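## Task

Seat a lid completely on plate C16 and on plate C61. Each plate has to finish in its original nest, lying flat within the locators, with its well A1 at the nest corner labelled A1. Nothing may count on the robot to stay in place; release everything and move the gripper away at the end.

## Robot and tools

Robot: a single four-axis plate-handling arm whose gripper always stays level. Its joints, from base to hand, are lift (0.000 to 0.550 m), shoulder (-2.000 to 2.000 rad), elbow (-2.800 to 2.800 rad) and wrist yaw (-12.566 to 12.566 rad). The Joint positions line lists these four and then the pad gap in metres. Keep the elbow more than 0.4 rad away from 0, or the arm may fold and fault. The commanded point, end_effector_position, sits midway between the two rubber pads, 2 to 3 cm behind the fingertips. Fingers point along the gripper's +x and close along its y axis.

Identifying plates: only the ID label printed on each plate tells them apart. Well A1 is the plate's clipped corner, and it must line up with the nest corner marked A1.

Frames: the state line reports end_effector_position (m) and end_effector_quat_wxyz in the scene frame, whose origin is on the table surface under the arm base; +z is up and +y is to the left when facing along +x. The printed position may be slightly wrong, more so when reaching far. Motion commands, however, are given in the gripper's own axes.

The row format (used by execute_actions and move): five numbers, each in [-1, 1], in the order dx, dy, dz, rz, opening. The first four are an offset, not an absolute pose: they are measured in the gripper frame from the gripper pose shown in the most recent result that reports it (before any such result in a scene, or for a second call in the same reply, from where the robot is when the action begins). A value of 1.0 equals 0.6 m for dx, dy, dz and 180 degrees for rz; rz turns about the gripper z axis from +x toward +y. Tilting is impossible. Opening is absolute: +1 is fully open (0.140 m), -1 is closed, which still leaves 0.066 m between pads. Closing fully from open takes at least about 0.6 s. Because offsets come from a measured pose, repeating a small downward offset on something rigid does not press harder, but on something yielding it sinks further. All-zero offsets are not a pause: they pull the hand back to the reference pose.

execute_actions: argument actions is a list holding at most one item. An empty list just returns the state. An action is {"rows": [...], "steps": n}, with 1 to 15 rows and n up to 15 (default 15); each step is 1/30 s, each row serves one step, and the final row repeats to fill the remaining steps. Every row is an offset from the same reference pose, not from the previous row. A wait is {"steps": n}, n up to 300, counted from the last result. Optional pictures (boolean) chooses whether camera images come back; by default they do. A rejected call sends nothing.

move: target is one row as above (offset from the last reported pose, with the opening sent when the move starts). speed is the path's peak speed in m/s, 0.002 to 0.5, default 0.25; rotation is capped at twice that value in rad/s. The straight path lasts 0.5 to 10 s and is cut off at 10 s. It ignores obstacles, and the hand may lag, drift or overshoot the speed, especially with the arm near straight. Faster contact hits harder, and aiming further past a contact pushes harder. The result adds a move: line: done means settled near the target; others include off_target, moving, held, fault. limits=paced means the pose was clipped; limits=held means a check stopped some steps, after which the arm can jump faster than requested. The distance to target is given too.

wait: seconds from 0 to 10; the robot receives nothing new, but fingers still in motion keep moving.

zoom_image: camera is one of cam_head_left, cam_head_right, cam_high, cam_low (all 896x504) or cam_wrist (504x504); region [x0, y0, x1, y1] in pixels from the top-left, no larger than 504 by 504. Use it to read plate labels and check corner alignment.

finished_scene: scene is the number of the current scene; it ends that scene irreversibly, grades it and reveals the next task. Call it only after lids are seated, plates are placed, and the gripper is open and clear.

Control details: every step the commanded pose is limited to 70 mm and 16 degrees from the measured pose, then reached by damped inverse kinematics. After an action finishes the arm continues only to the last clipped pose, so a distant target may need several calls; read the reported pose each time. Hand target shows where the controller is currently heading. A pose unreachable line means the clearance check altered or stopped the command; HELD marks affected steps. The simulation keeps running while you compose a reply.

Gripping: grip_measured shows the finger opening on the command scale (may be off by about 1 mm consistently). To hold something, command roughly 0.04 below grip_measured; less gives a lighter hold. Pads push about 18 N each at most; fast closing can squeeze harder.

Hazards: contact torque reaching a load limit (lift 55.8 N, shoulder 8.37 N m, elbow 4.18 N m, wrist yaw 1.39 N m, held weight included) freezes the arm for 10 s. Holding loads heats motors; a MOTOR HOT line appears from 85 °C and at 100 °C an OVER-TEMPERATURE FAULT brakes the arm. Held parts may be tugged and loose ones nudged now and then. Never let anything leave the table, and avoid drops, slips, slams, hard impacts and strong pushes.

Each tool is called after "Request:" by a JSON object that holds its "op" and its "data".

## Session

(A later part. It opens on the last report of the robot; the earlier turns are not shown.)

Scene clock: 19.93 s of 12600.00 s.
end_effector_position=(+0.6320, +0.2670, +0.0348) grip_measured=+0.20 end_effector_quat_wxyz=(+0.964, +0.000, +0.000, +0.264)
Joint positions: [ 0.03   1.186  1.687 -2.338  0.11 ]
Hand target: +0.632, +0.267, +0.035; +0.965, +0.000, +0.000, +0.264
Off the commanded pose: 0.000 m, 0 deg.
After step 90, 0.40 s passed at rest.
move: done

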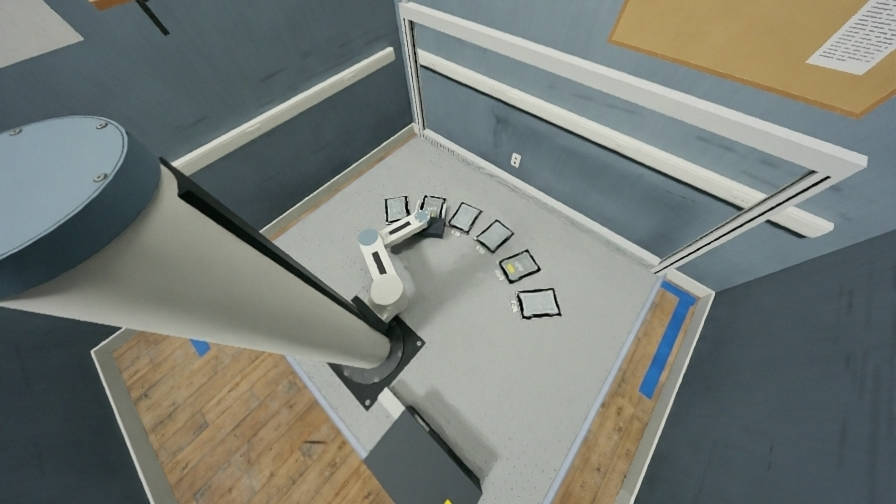

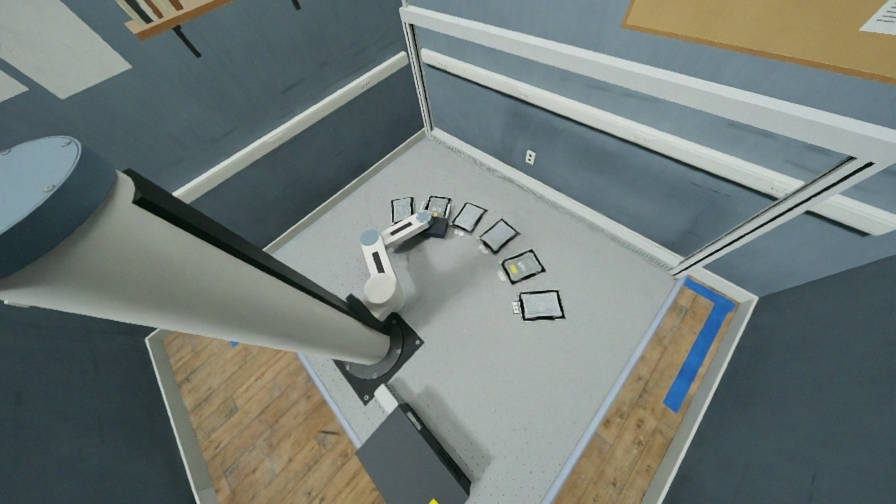

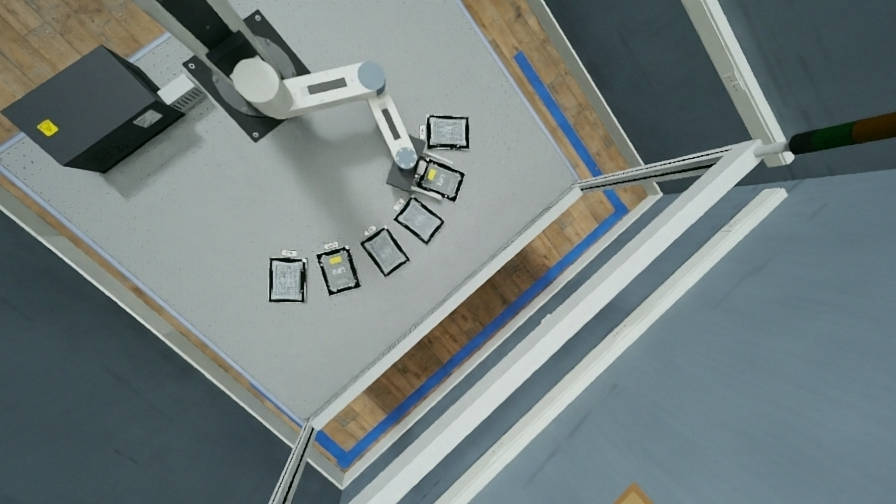

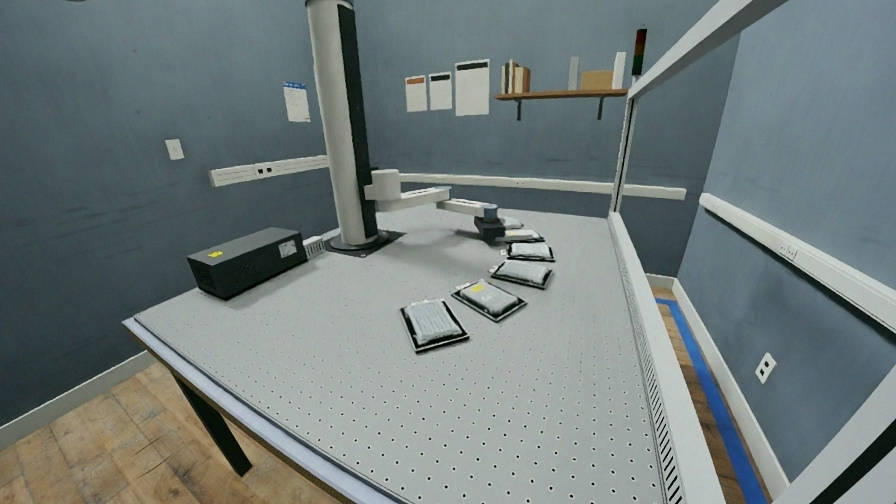

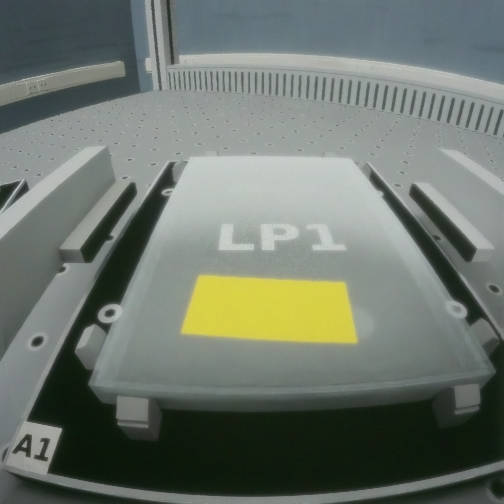

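Request:
{"op": "execute_actions", "data": {"actions": [{"rows": [[0,0,0,0,-0.36]], "steps": 15}]}}

Request:
{"op": "zoom_image", "data": {"camera": "cam_wrist", "region": [40, 130, 272, 440]}}

Request:
{"op": "zoom_image", "data": {"camera": "cam_wrist", "region": [272, 130, 504, 440]}}

Request:
{"op": "zoom_image", "data": {"camera": "cam_low", "region": [470, 205, 570, 265]}}

Scene clock: 23.87 s of 12600.00 s.
end_effector_position=(+0.6359, +0.2687, +0.0279) grip_measured=-0.36 end_effector_quat_wxyz=(+0.964, +0.000, +0.000, +0.264)
Joint positions: [ 0.023  1.174  1.712 -2.35   0.09 ]
Hand target: +0.636, +0.269, +0.028; +0.964, +0.000, +0.000, +0.264
Off the commanded pose: 0.000 m, 0 deg.
Steps of this call (steps 1 to 24: nothing new was sent; steps 25 to 39: all 15 steps of this action). Readings (end_effector_position):
25: (+0.6359, +0.2687, +0.0279)
26: (+0.6359, +0.2687, +0.0279)
28: (+0.6359, +0.2687, +0.0279)
32: (+0.6359, +0.2687, +0.0279)
39: the state above

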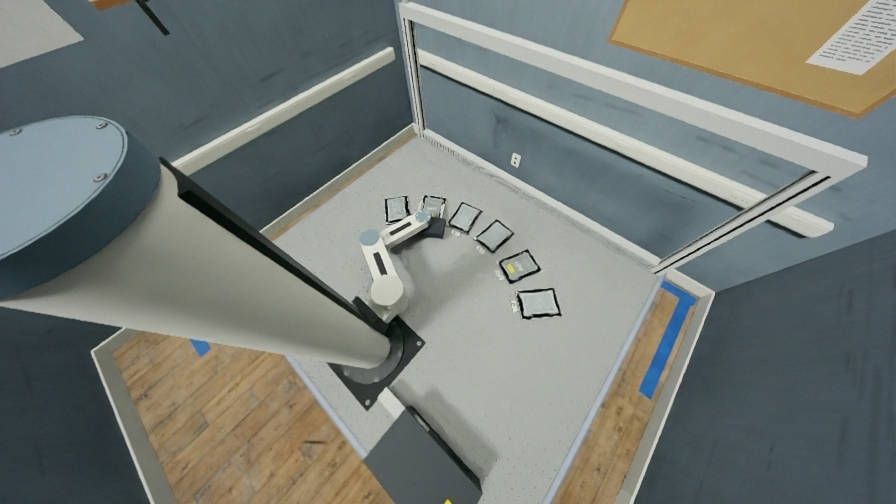

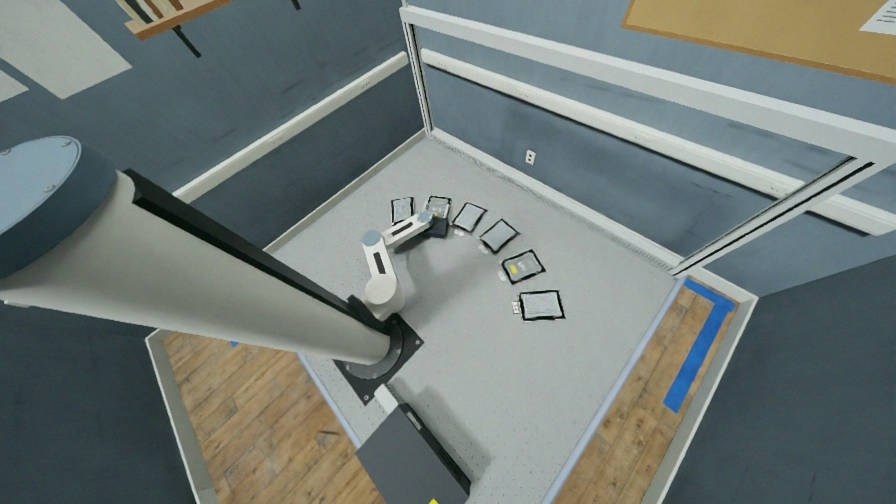

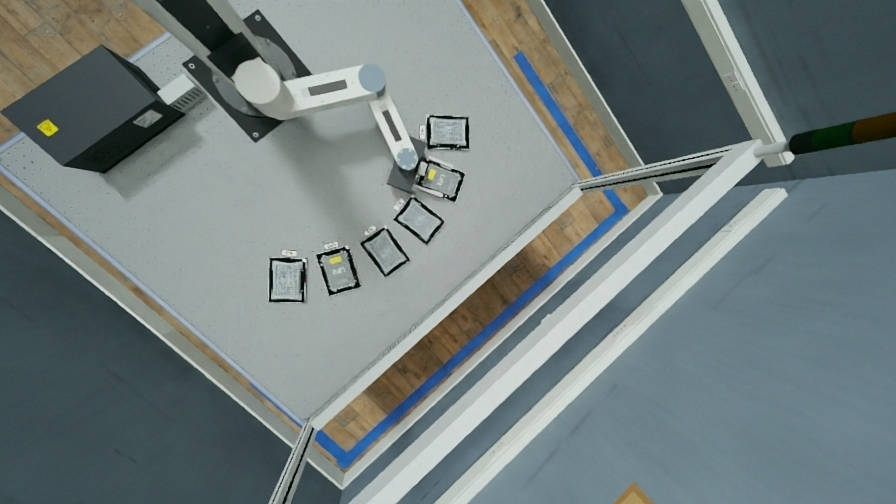

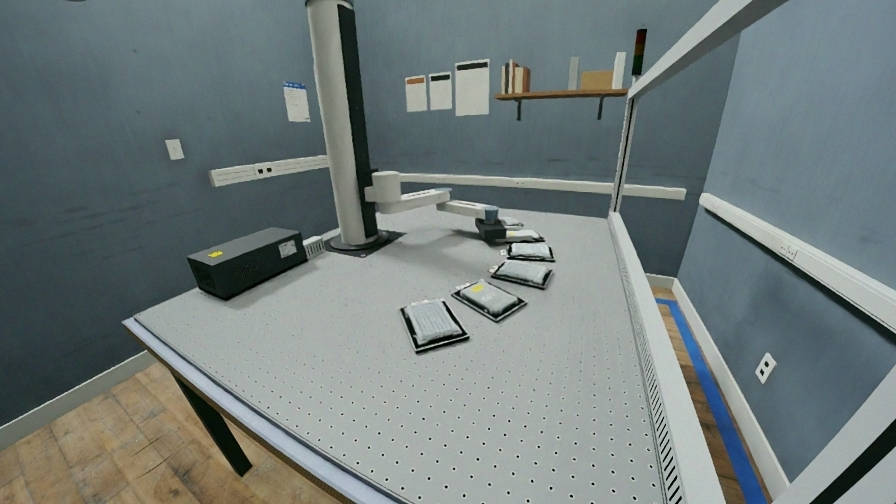

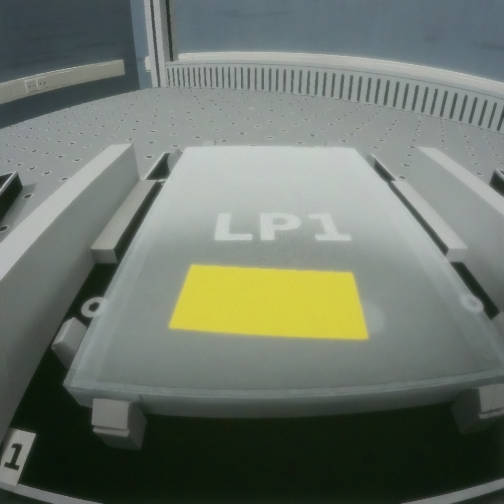

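Region (40, 130, 272, 440) of cam_wrist's 504x504 image, scaled by 1.626, with more detail than that image has; it fills the left 377 columns of this view, and the rest is white.

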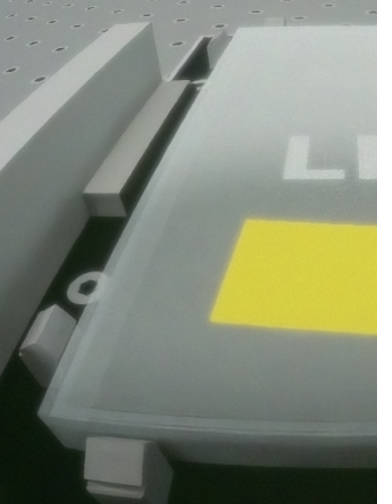

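Region (272, 130, 504, 440) of cam_wrist's 504x504 image, scaled by 1.626, with more detail than that image has; it fills the left 377 columns of this view, and the rest is white.

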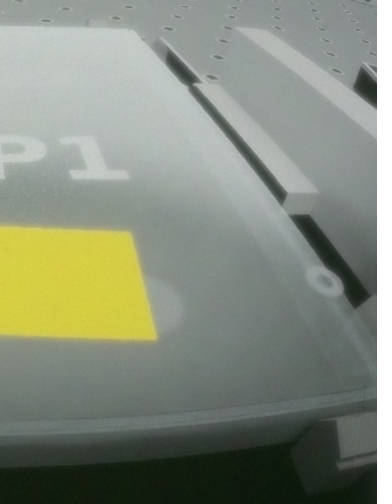

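Region (470, 205, 570, 265) of cam_low's 896x504 image, scaled by 5.040, with more detail than that image has; it fills the top 302 rows of this view, and the rest is white.

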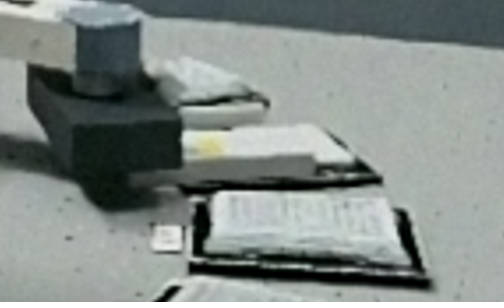

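Request:
{"op": "move", "data": {"target": [0, -0.0012, 0, 0, -0.52], "speed": 0.02}}

Scene clock: 25.57 s of 12600.00 s.
end_effector_position=(+0.6362, +0.2681, +0.0279) grip_measured=-0.47 end_effector_quat_wxyz=(+0.964, +0.000, +0.000, +0.264)
Joint positions: [ 0.023  1.172  1.712 -2.349  0.086]
Hand target: +0.636, +0.268, +0.028; +0.964, +0.000, +0.000, +0.264
Off the commanded pose: 0.000 m, 0 deg.
move: done

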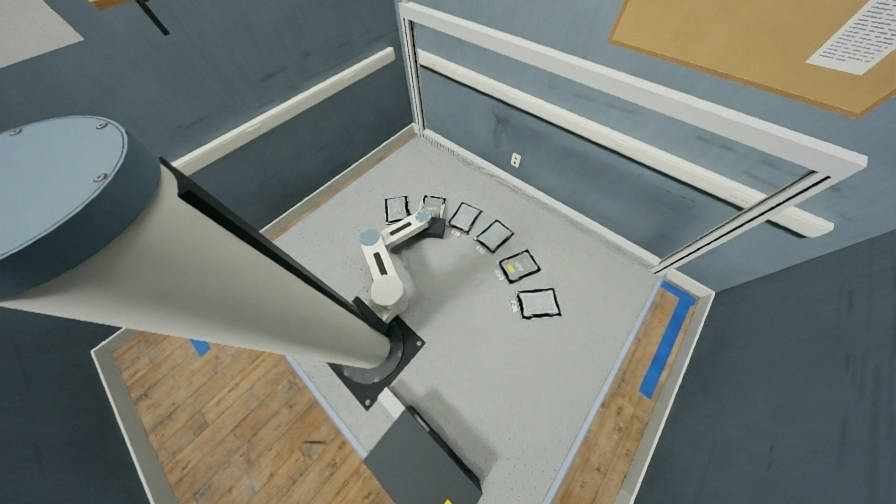

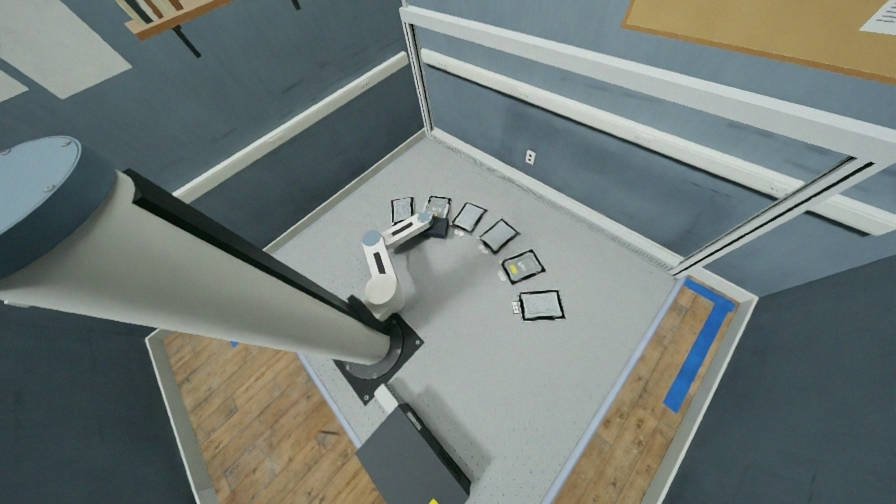

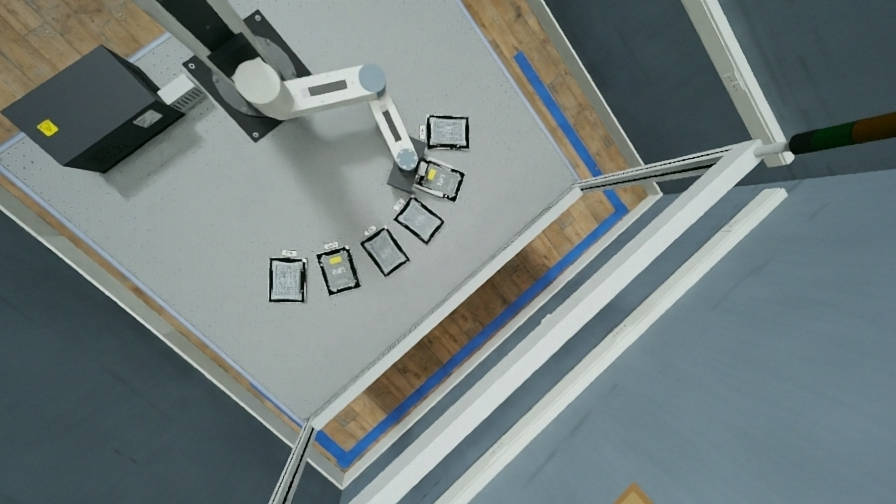

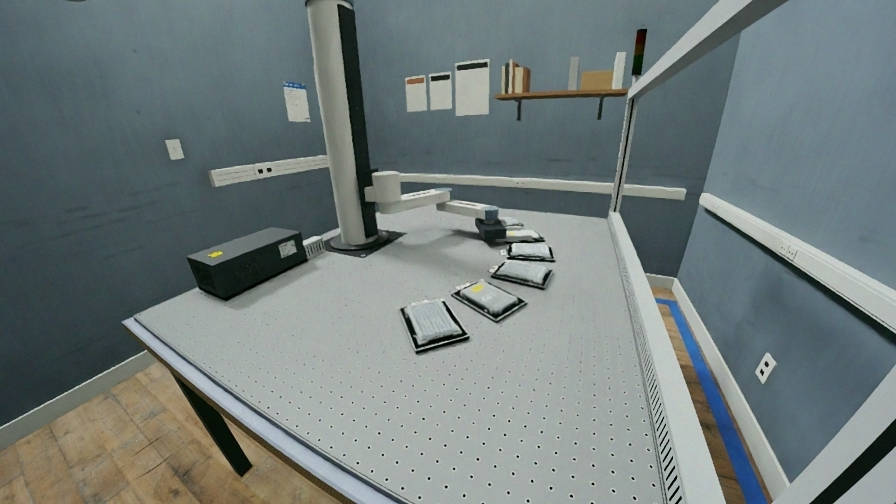

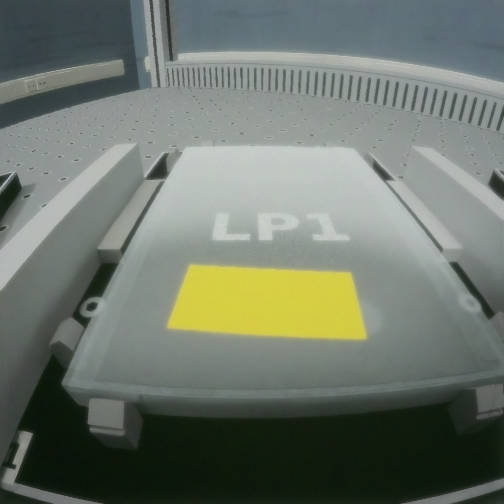

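Request:
{"op": "move", "data": {"target": [0, 0, 0.05, 0, -0.52], "speed": 0.06}}

Scene clock: 26.80 s of 12600.00 s.
end_effector_position=(+0.6362, +0.2686, +0.0576) grip_measured=-0.47 end_effector_quat_wxyz=(+0.964, +0.000, +0.000, +0.265)
Joint positions: [ 0.053  1.172  1.713 -2.349  0.086]
Hand target: +0.636, +0.268, +0.058; +0.964, +0.000, +0.000, +0.264
Off the commanded pose: 0.001 m, 0 deg.
move: done

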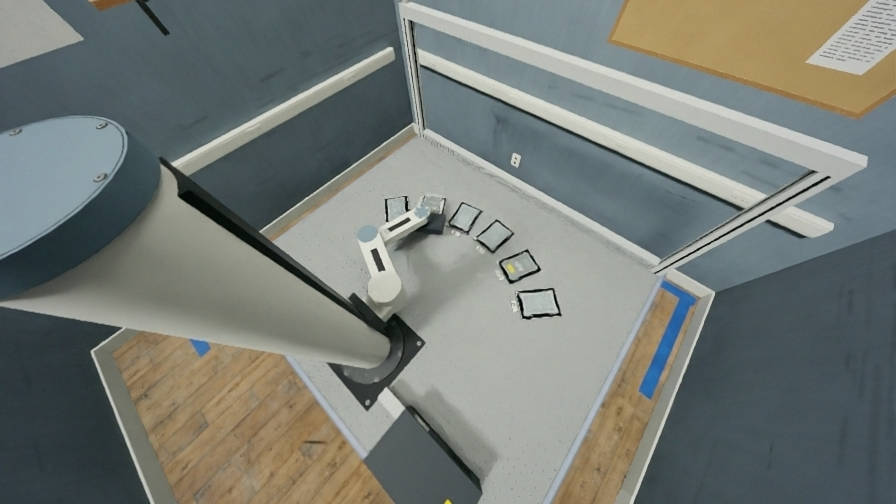

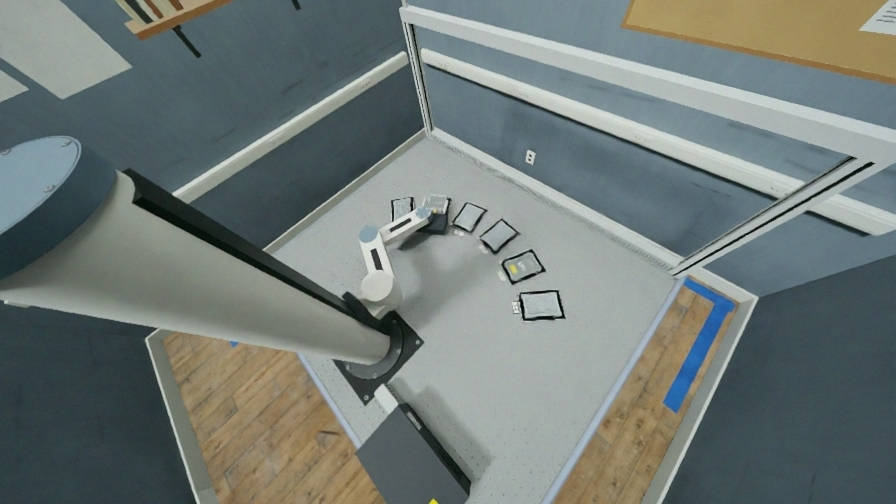

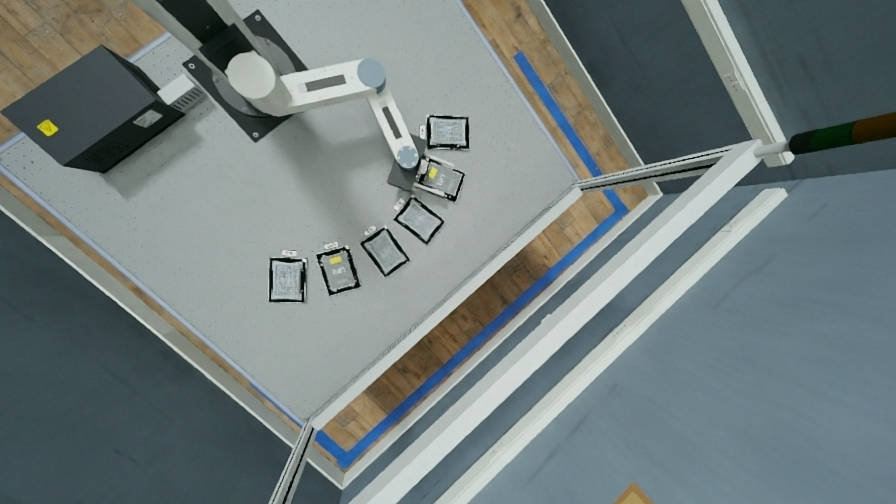

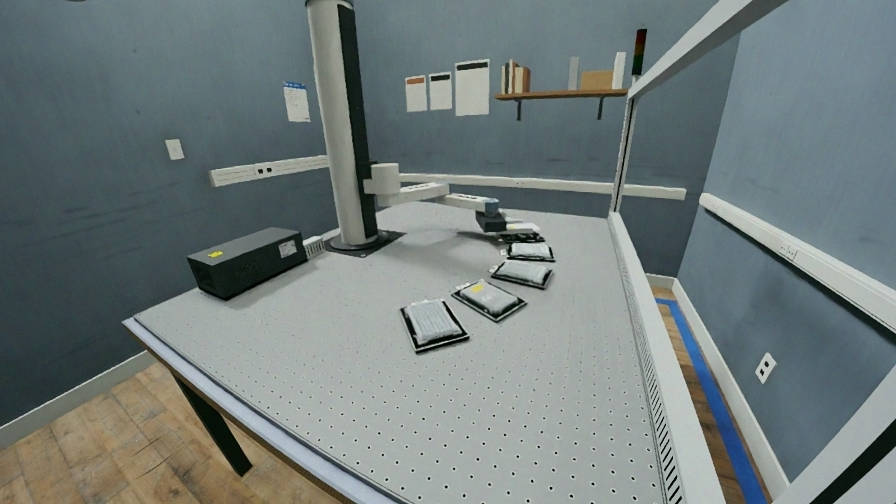

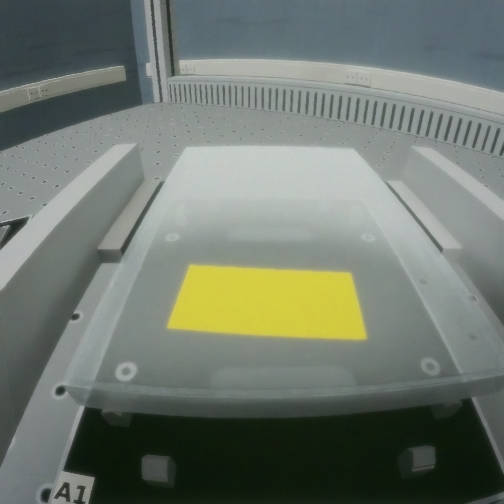

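Request:
{"op": "move", "data": {"target": [-0.042, -0.2765, 0, -0.098, -0.52], "speed": 0.2}}

Scene clock: 28.97 s of 12600.00 s.
end_effector_position=(+0.6992, +0.1129, +0.0577) grip_measured=-0.47 end_effector_quat_wxyz=(+0.994, +0.000, +0.000, +0.114)
Joint positions: [ 0.053  0.848  1.728 -2.348  0.086]
Hand target: +0.699, +0.113, +0.058; +0.993, +0.000, +0.000, +0.114
Off the commanded pose: 0.000 m, 0 deg.
move: done

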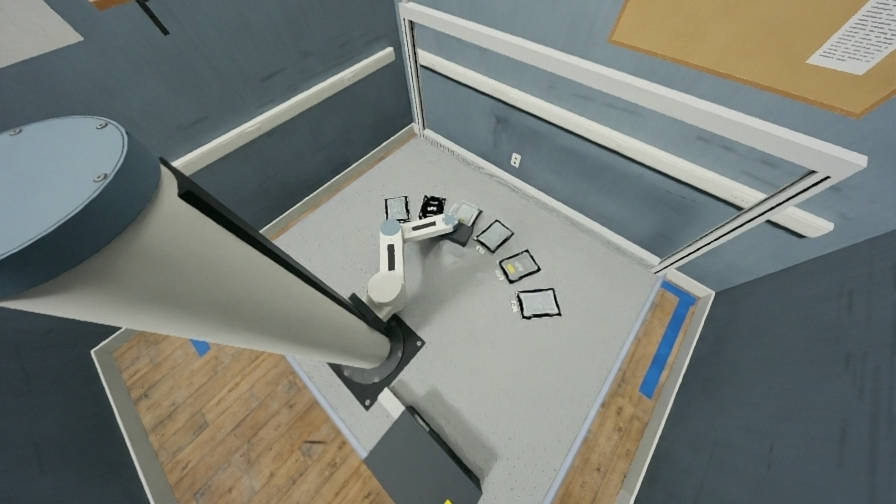

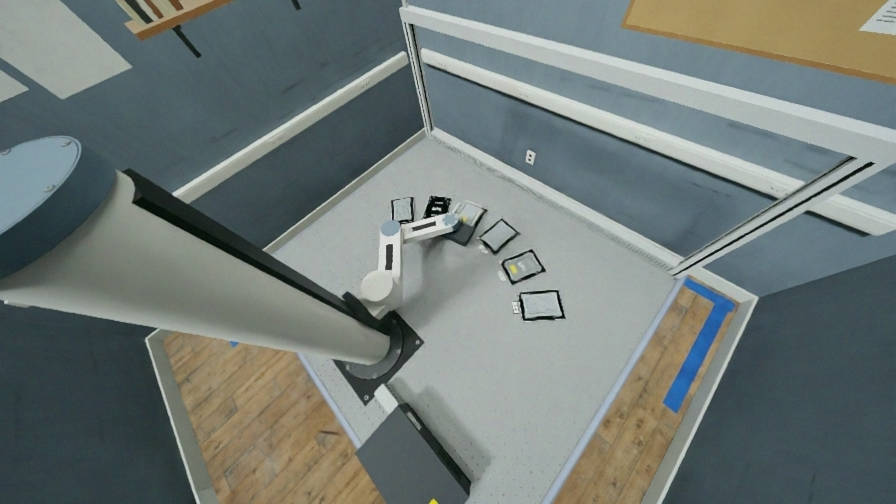

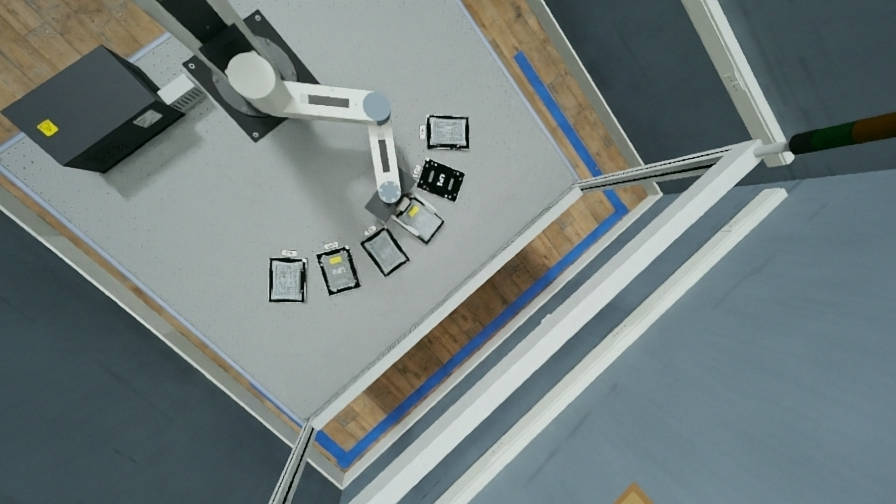

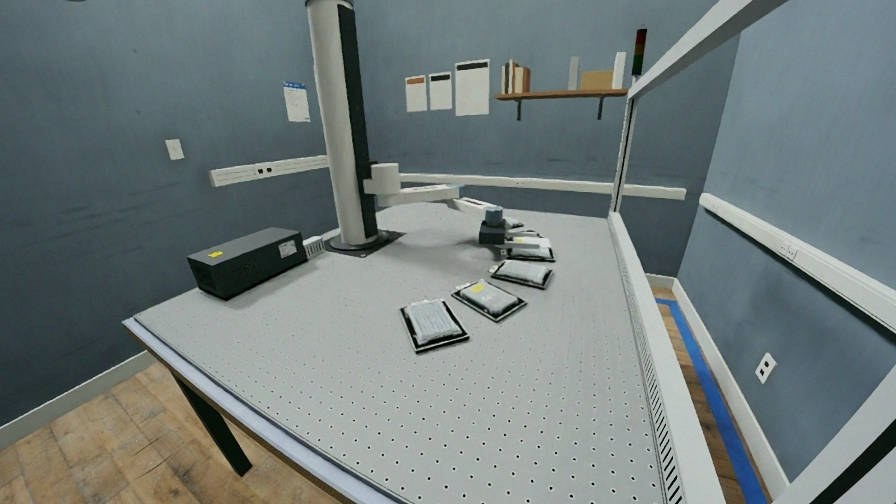

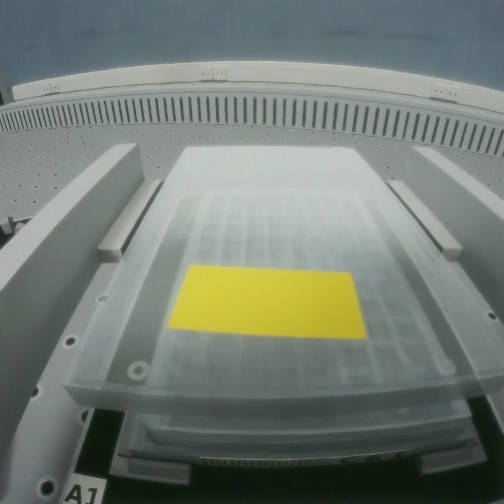

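Request:
{"op": "zoom_image", "data": {"camera": "cam_wrist", "region": [40, 330, 292, 504]}}

Request:
{"op": "zoom_image", "data": {"camera": "cam_wrist", "region": [252, 330, 504, 504]}}

Request:
{"op": "zoom_image", "data": {"camera": "cam_wrist", "region": [130, 140, 430, 280]}}

Region (40, 330, 292, 504) of cam_wrist's 504x504 image, scaled by 2.000, with more detail than that image has; it fills the top 348 rows of this view, and the rest is white.

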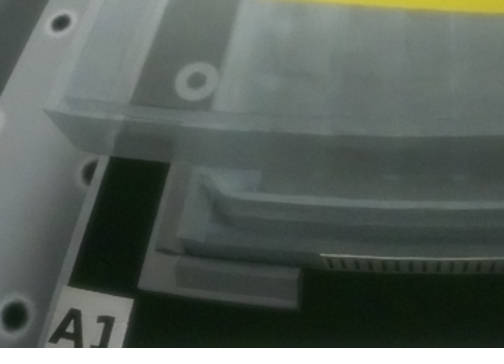

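Region (252, 330, 504, 504) of cam_wrist's 504x504 image, scaled by 2.000, with more detail than that image has; it fills the top 348 rows of this view, and the rest is white.

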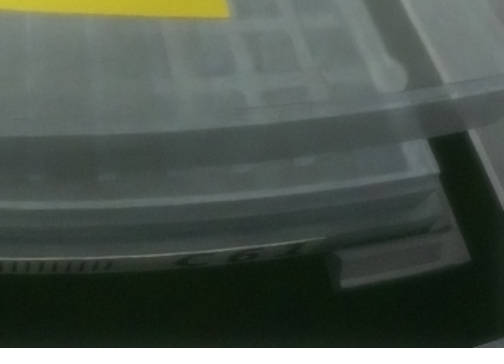

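Region (130, 140, 430, 280) of cam_wrist's 504x504 image, scaled by 1.680, with more detail than that image has; it fills the top 235 rows of this view, and the rest is white.

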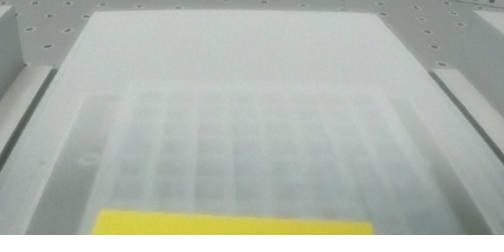

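Request:
{"op": "move", "data": {"target": [0.001, -0.0085, -0.02, -0.005, -0.52], "speed": 0.05}}

Request:
{"op": "zoom_image", "data": {"camera": "cam_wrist", "region": [40, 330, 292, 504]}}

Request:
{"op": "zoom_image", "data": {"camera": "cam_wrist", "region": [252, 330, 504, 504]}}

Request:
{"op": "zoom_image", "data": {"camera": "cam_wrist", "region": [130, 140, 430, 280]}}

Scene clock: 31.33 s of 12600.00 s.
end_effector_position=(+0.7009, +0.1081, +0.0456) grip_measured=-0.47 end_effector_quat_wxyz=(+0.994, +0.000, +0.000, +0.106)
Joint positions: [ 0.041  0.839  1.732 -2.358  0.086]
Hand target: +0.701, +0.108, +0.046; +0.994, +0.000, +0.000, +0.106
Off the commanded pose: 0.000 m, 0 deg.
move: done

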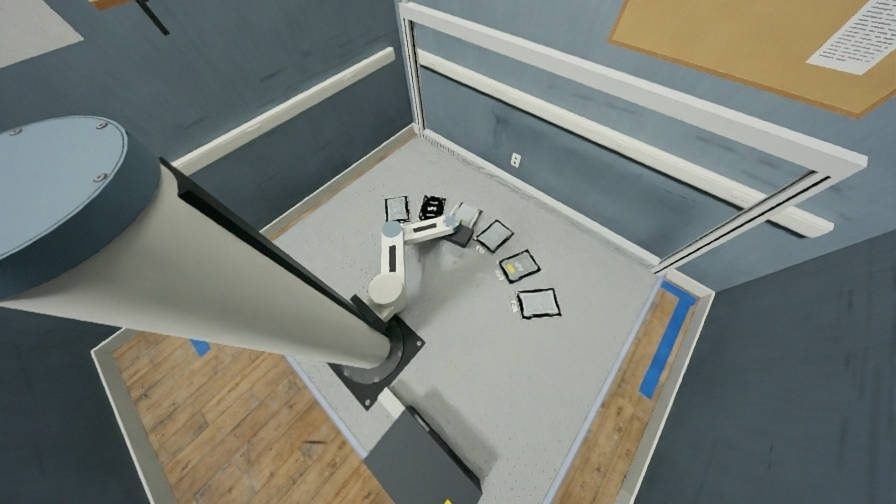

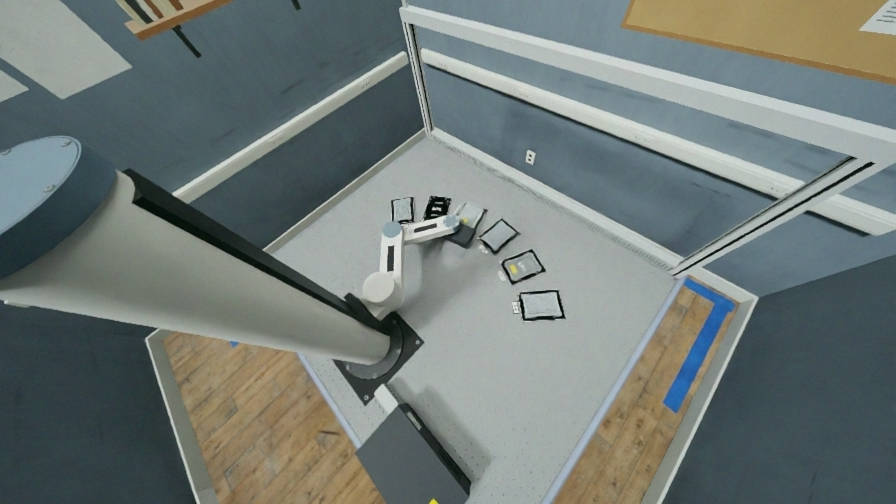

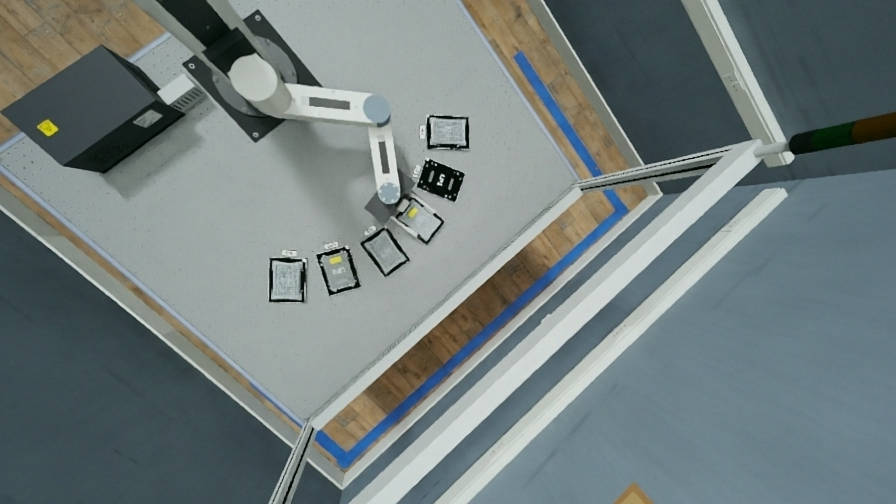

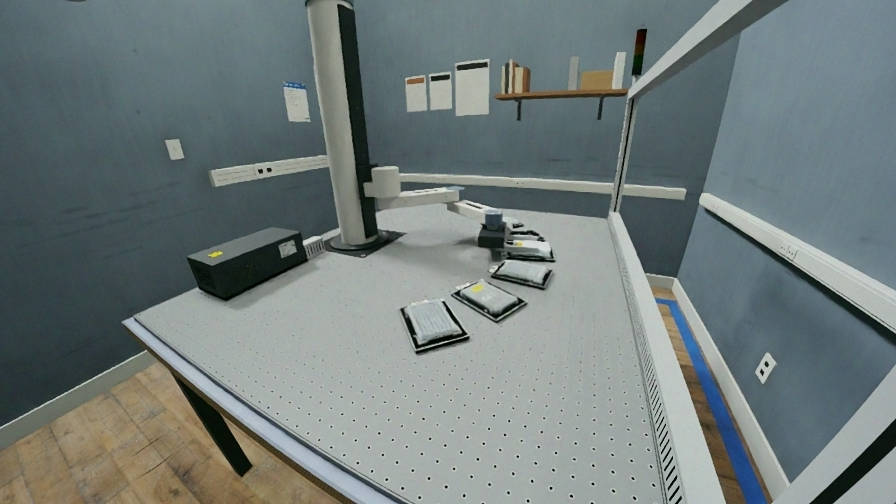

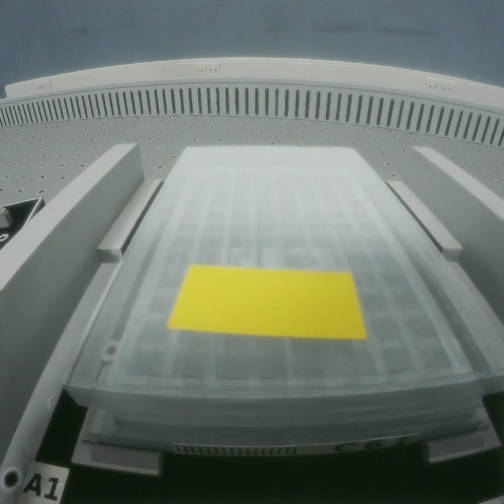

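Region (40, 330, 292, 504) of cam_wrist's 504x504 image, scaled by 2.000, with more detail than that image has; it fills the top 348 rows of this view, and the rest is white.

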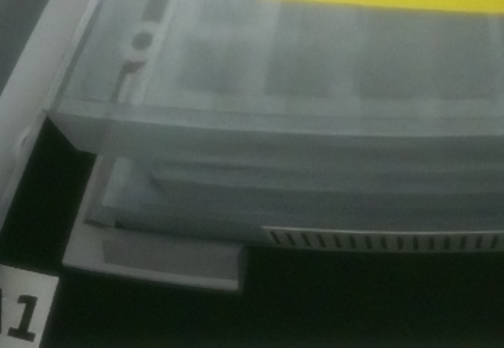

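Region (252, 330, 504, 504) of cam_wrist's 504x504 image, scaled by 2.000, with more detail than that image has; it fills the top 348 rows of this view, and the rest is white.

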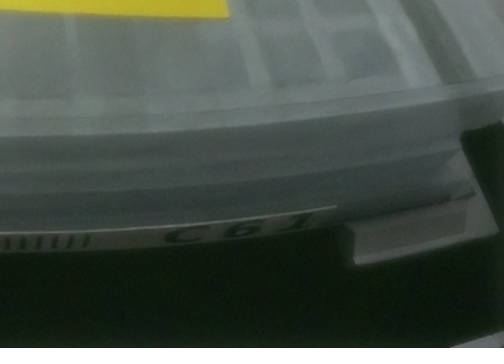

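Region (130, 140, 430, 280) of cam_wrist's 504x504 image, scaled by 1.680, with more detail than that image has; it fills the top 235 rows of this view, and the rest is white.

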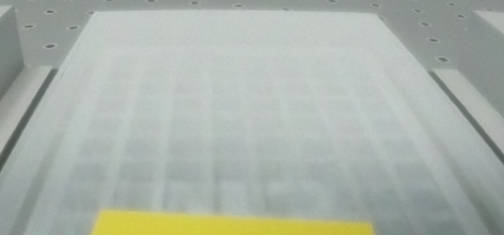

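Request:
{"op": "move", "data": {"target": [0, 0, -0.0127, 0, -0.52], "speed": 0.03}}

Request:
{"op": "zoom_image", "data": {"camera": "cam_wrist", "region": [40, 330, 292, 504]}}

Request:
{"op": "zoom_image", "data": {"camera": "cam_wrist", "region": [252, 330, 504, 504]}}

Request:
{"op": "zoom_image", "data": {"camera": "cam_wrist", "region": [150, 135, 400, 235]}}

Scene clock: 34.23 s of 12600.00 s.
end_effector_position=(+0.7009, +0.1081, +0.0387) grip_measured=-0.47 end_effector_quat_wxyz=(+0.994, +0.000, +0.000, +0.106)
Joint positions: [ 0.034  0.839  1.732 -2.358  0.086]
Hand target: +0.701, +0.108, +0.038; +0.994, +0.000, +0.000, +0.106
Off the commanded pose: 0.001 m, 0 deg.
move: done

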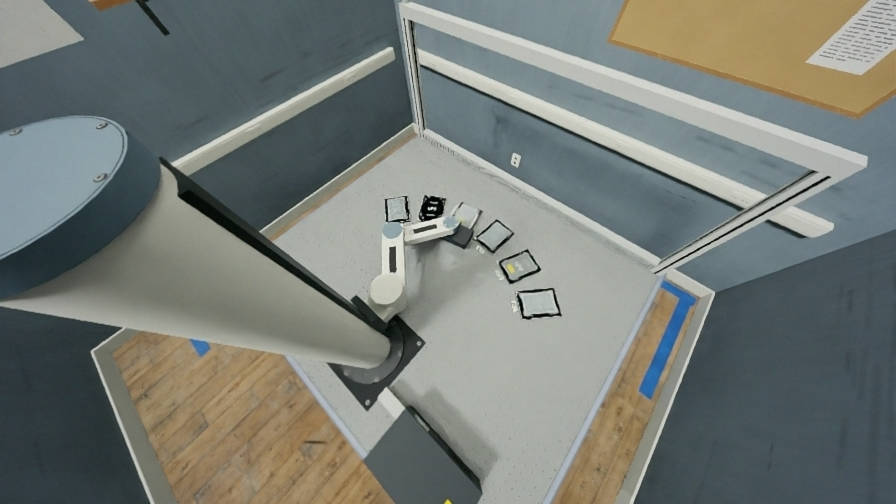

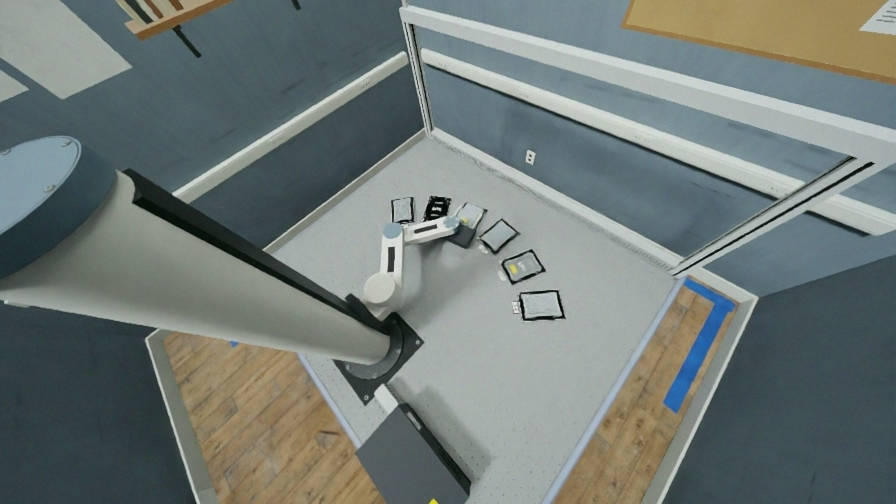

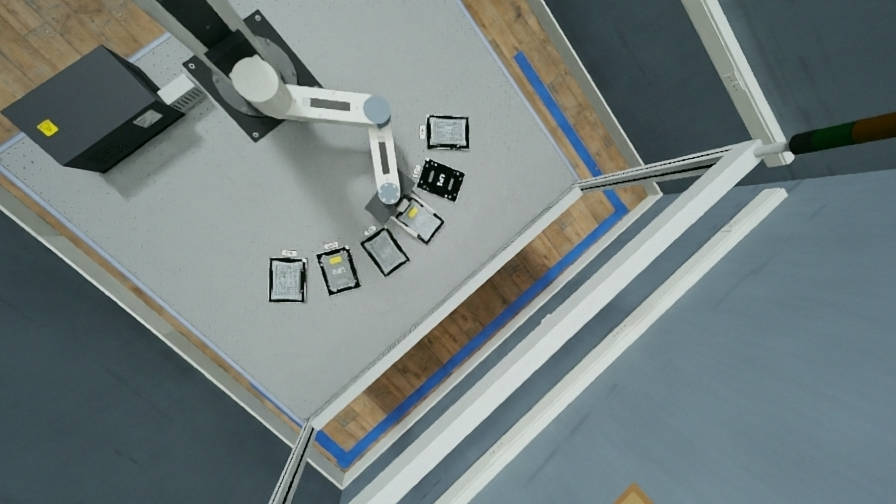

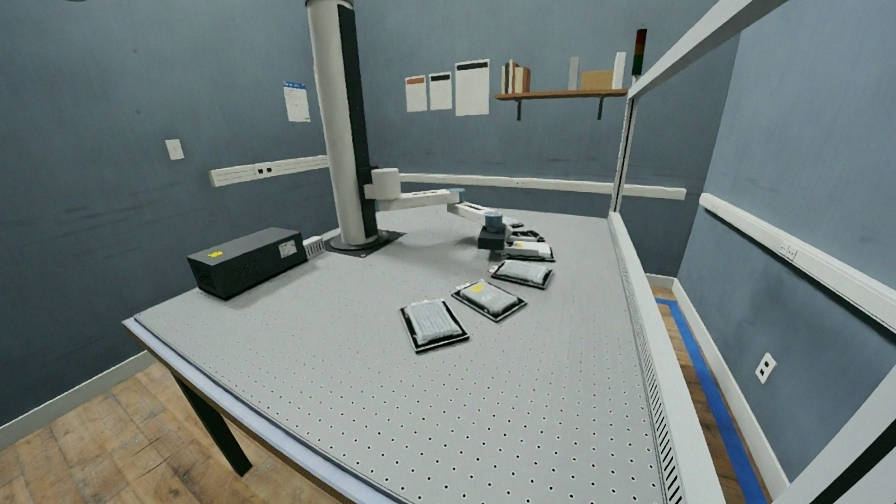

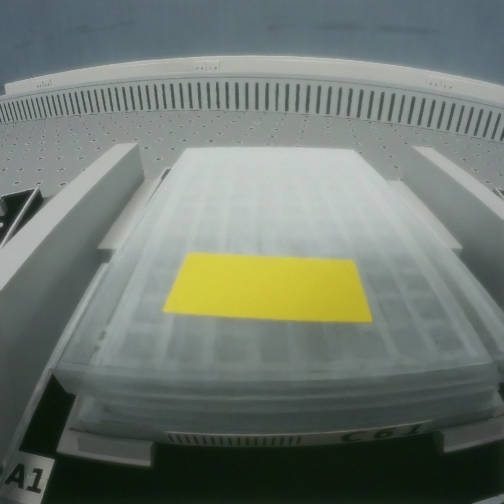

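Region (40, 330, 292, 504) of cam_wrist's 504x504 image, scaled by 2.000, with more detail than that image has; it fills the top 348 rows of this view, and the rest is white.

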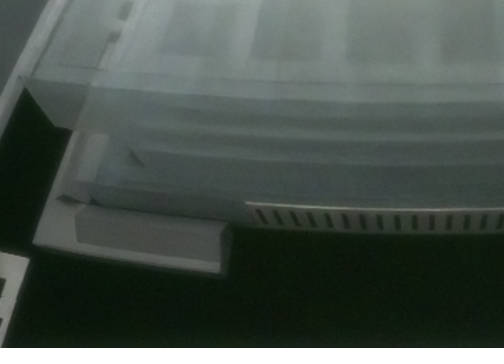

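Region (252, 330, 504, 504) of cam_wrist's 504x504 image, scaled by 2.000, with more detail than that image has; it fills the top 348 rows of this view, and the rest is white.

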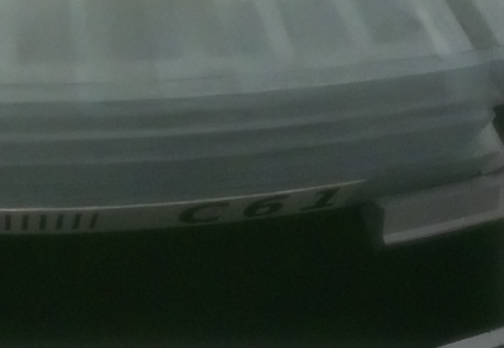

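Region (150, 135, 400, 235) of cam_wrist's 504x504 image, scaled by 2.016, with more detail than that image has; it fills the top 202 rows of this view, and the rest is white.

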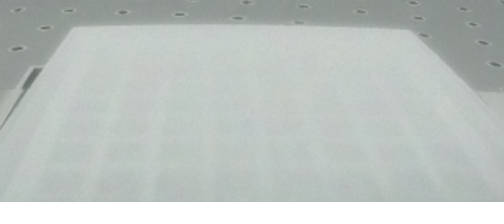

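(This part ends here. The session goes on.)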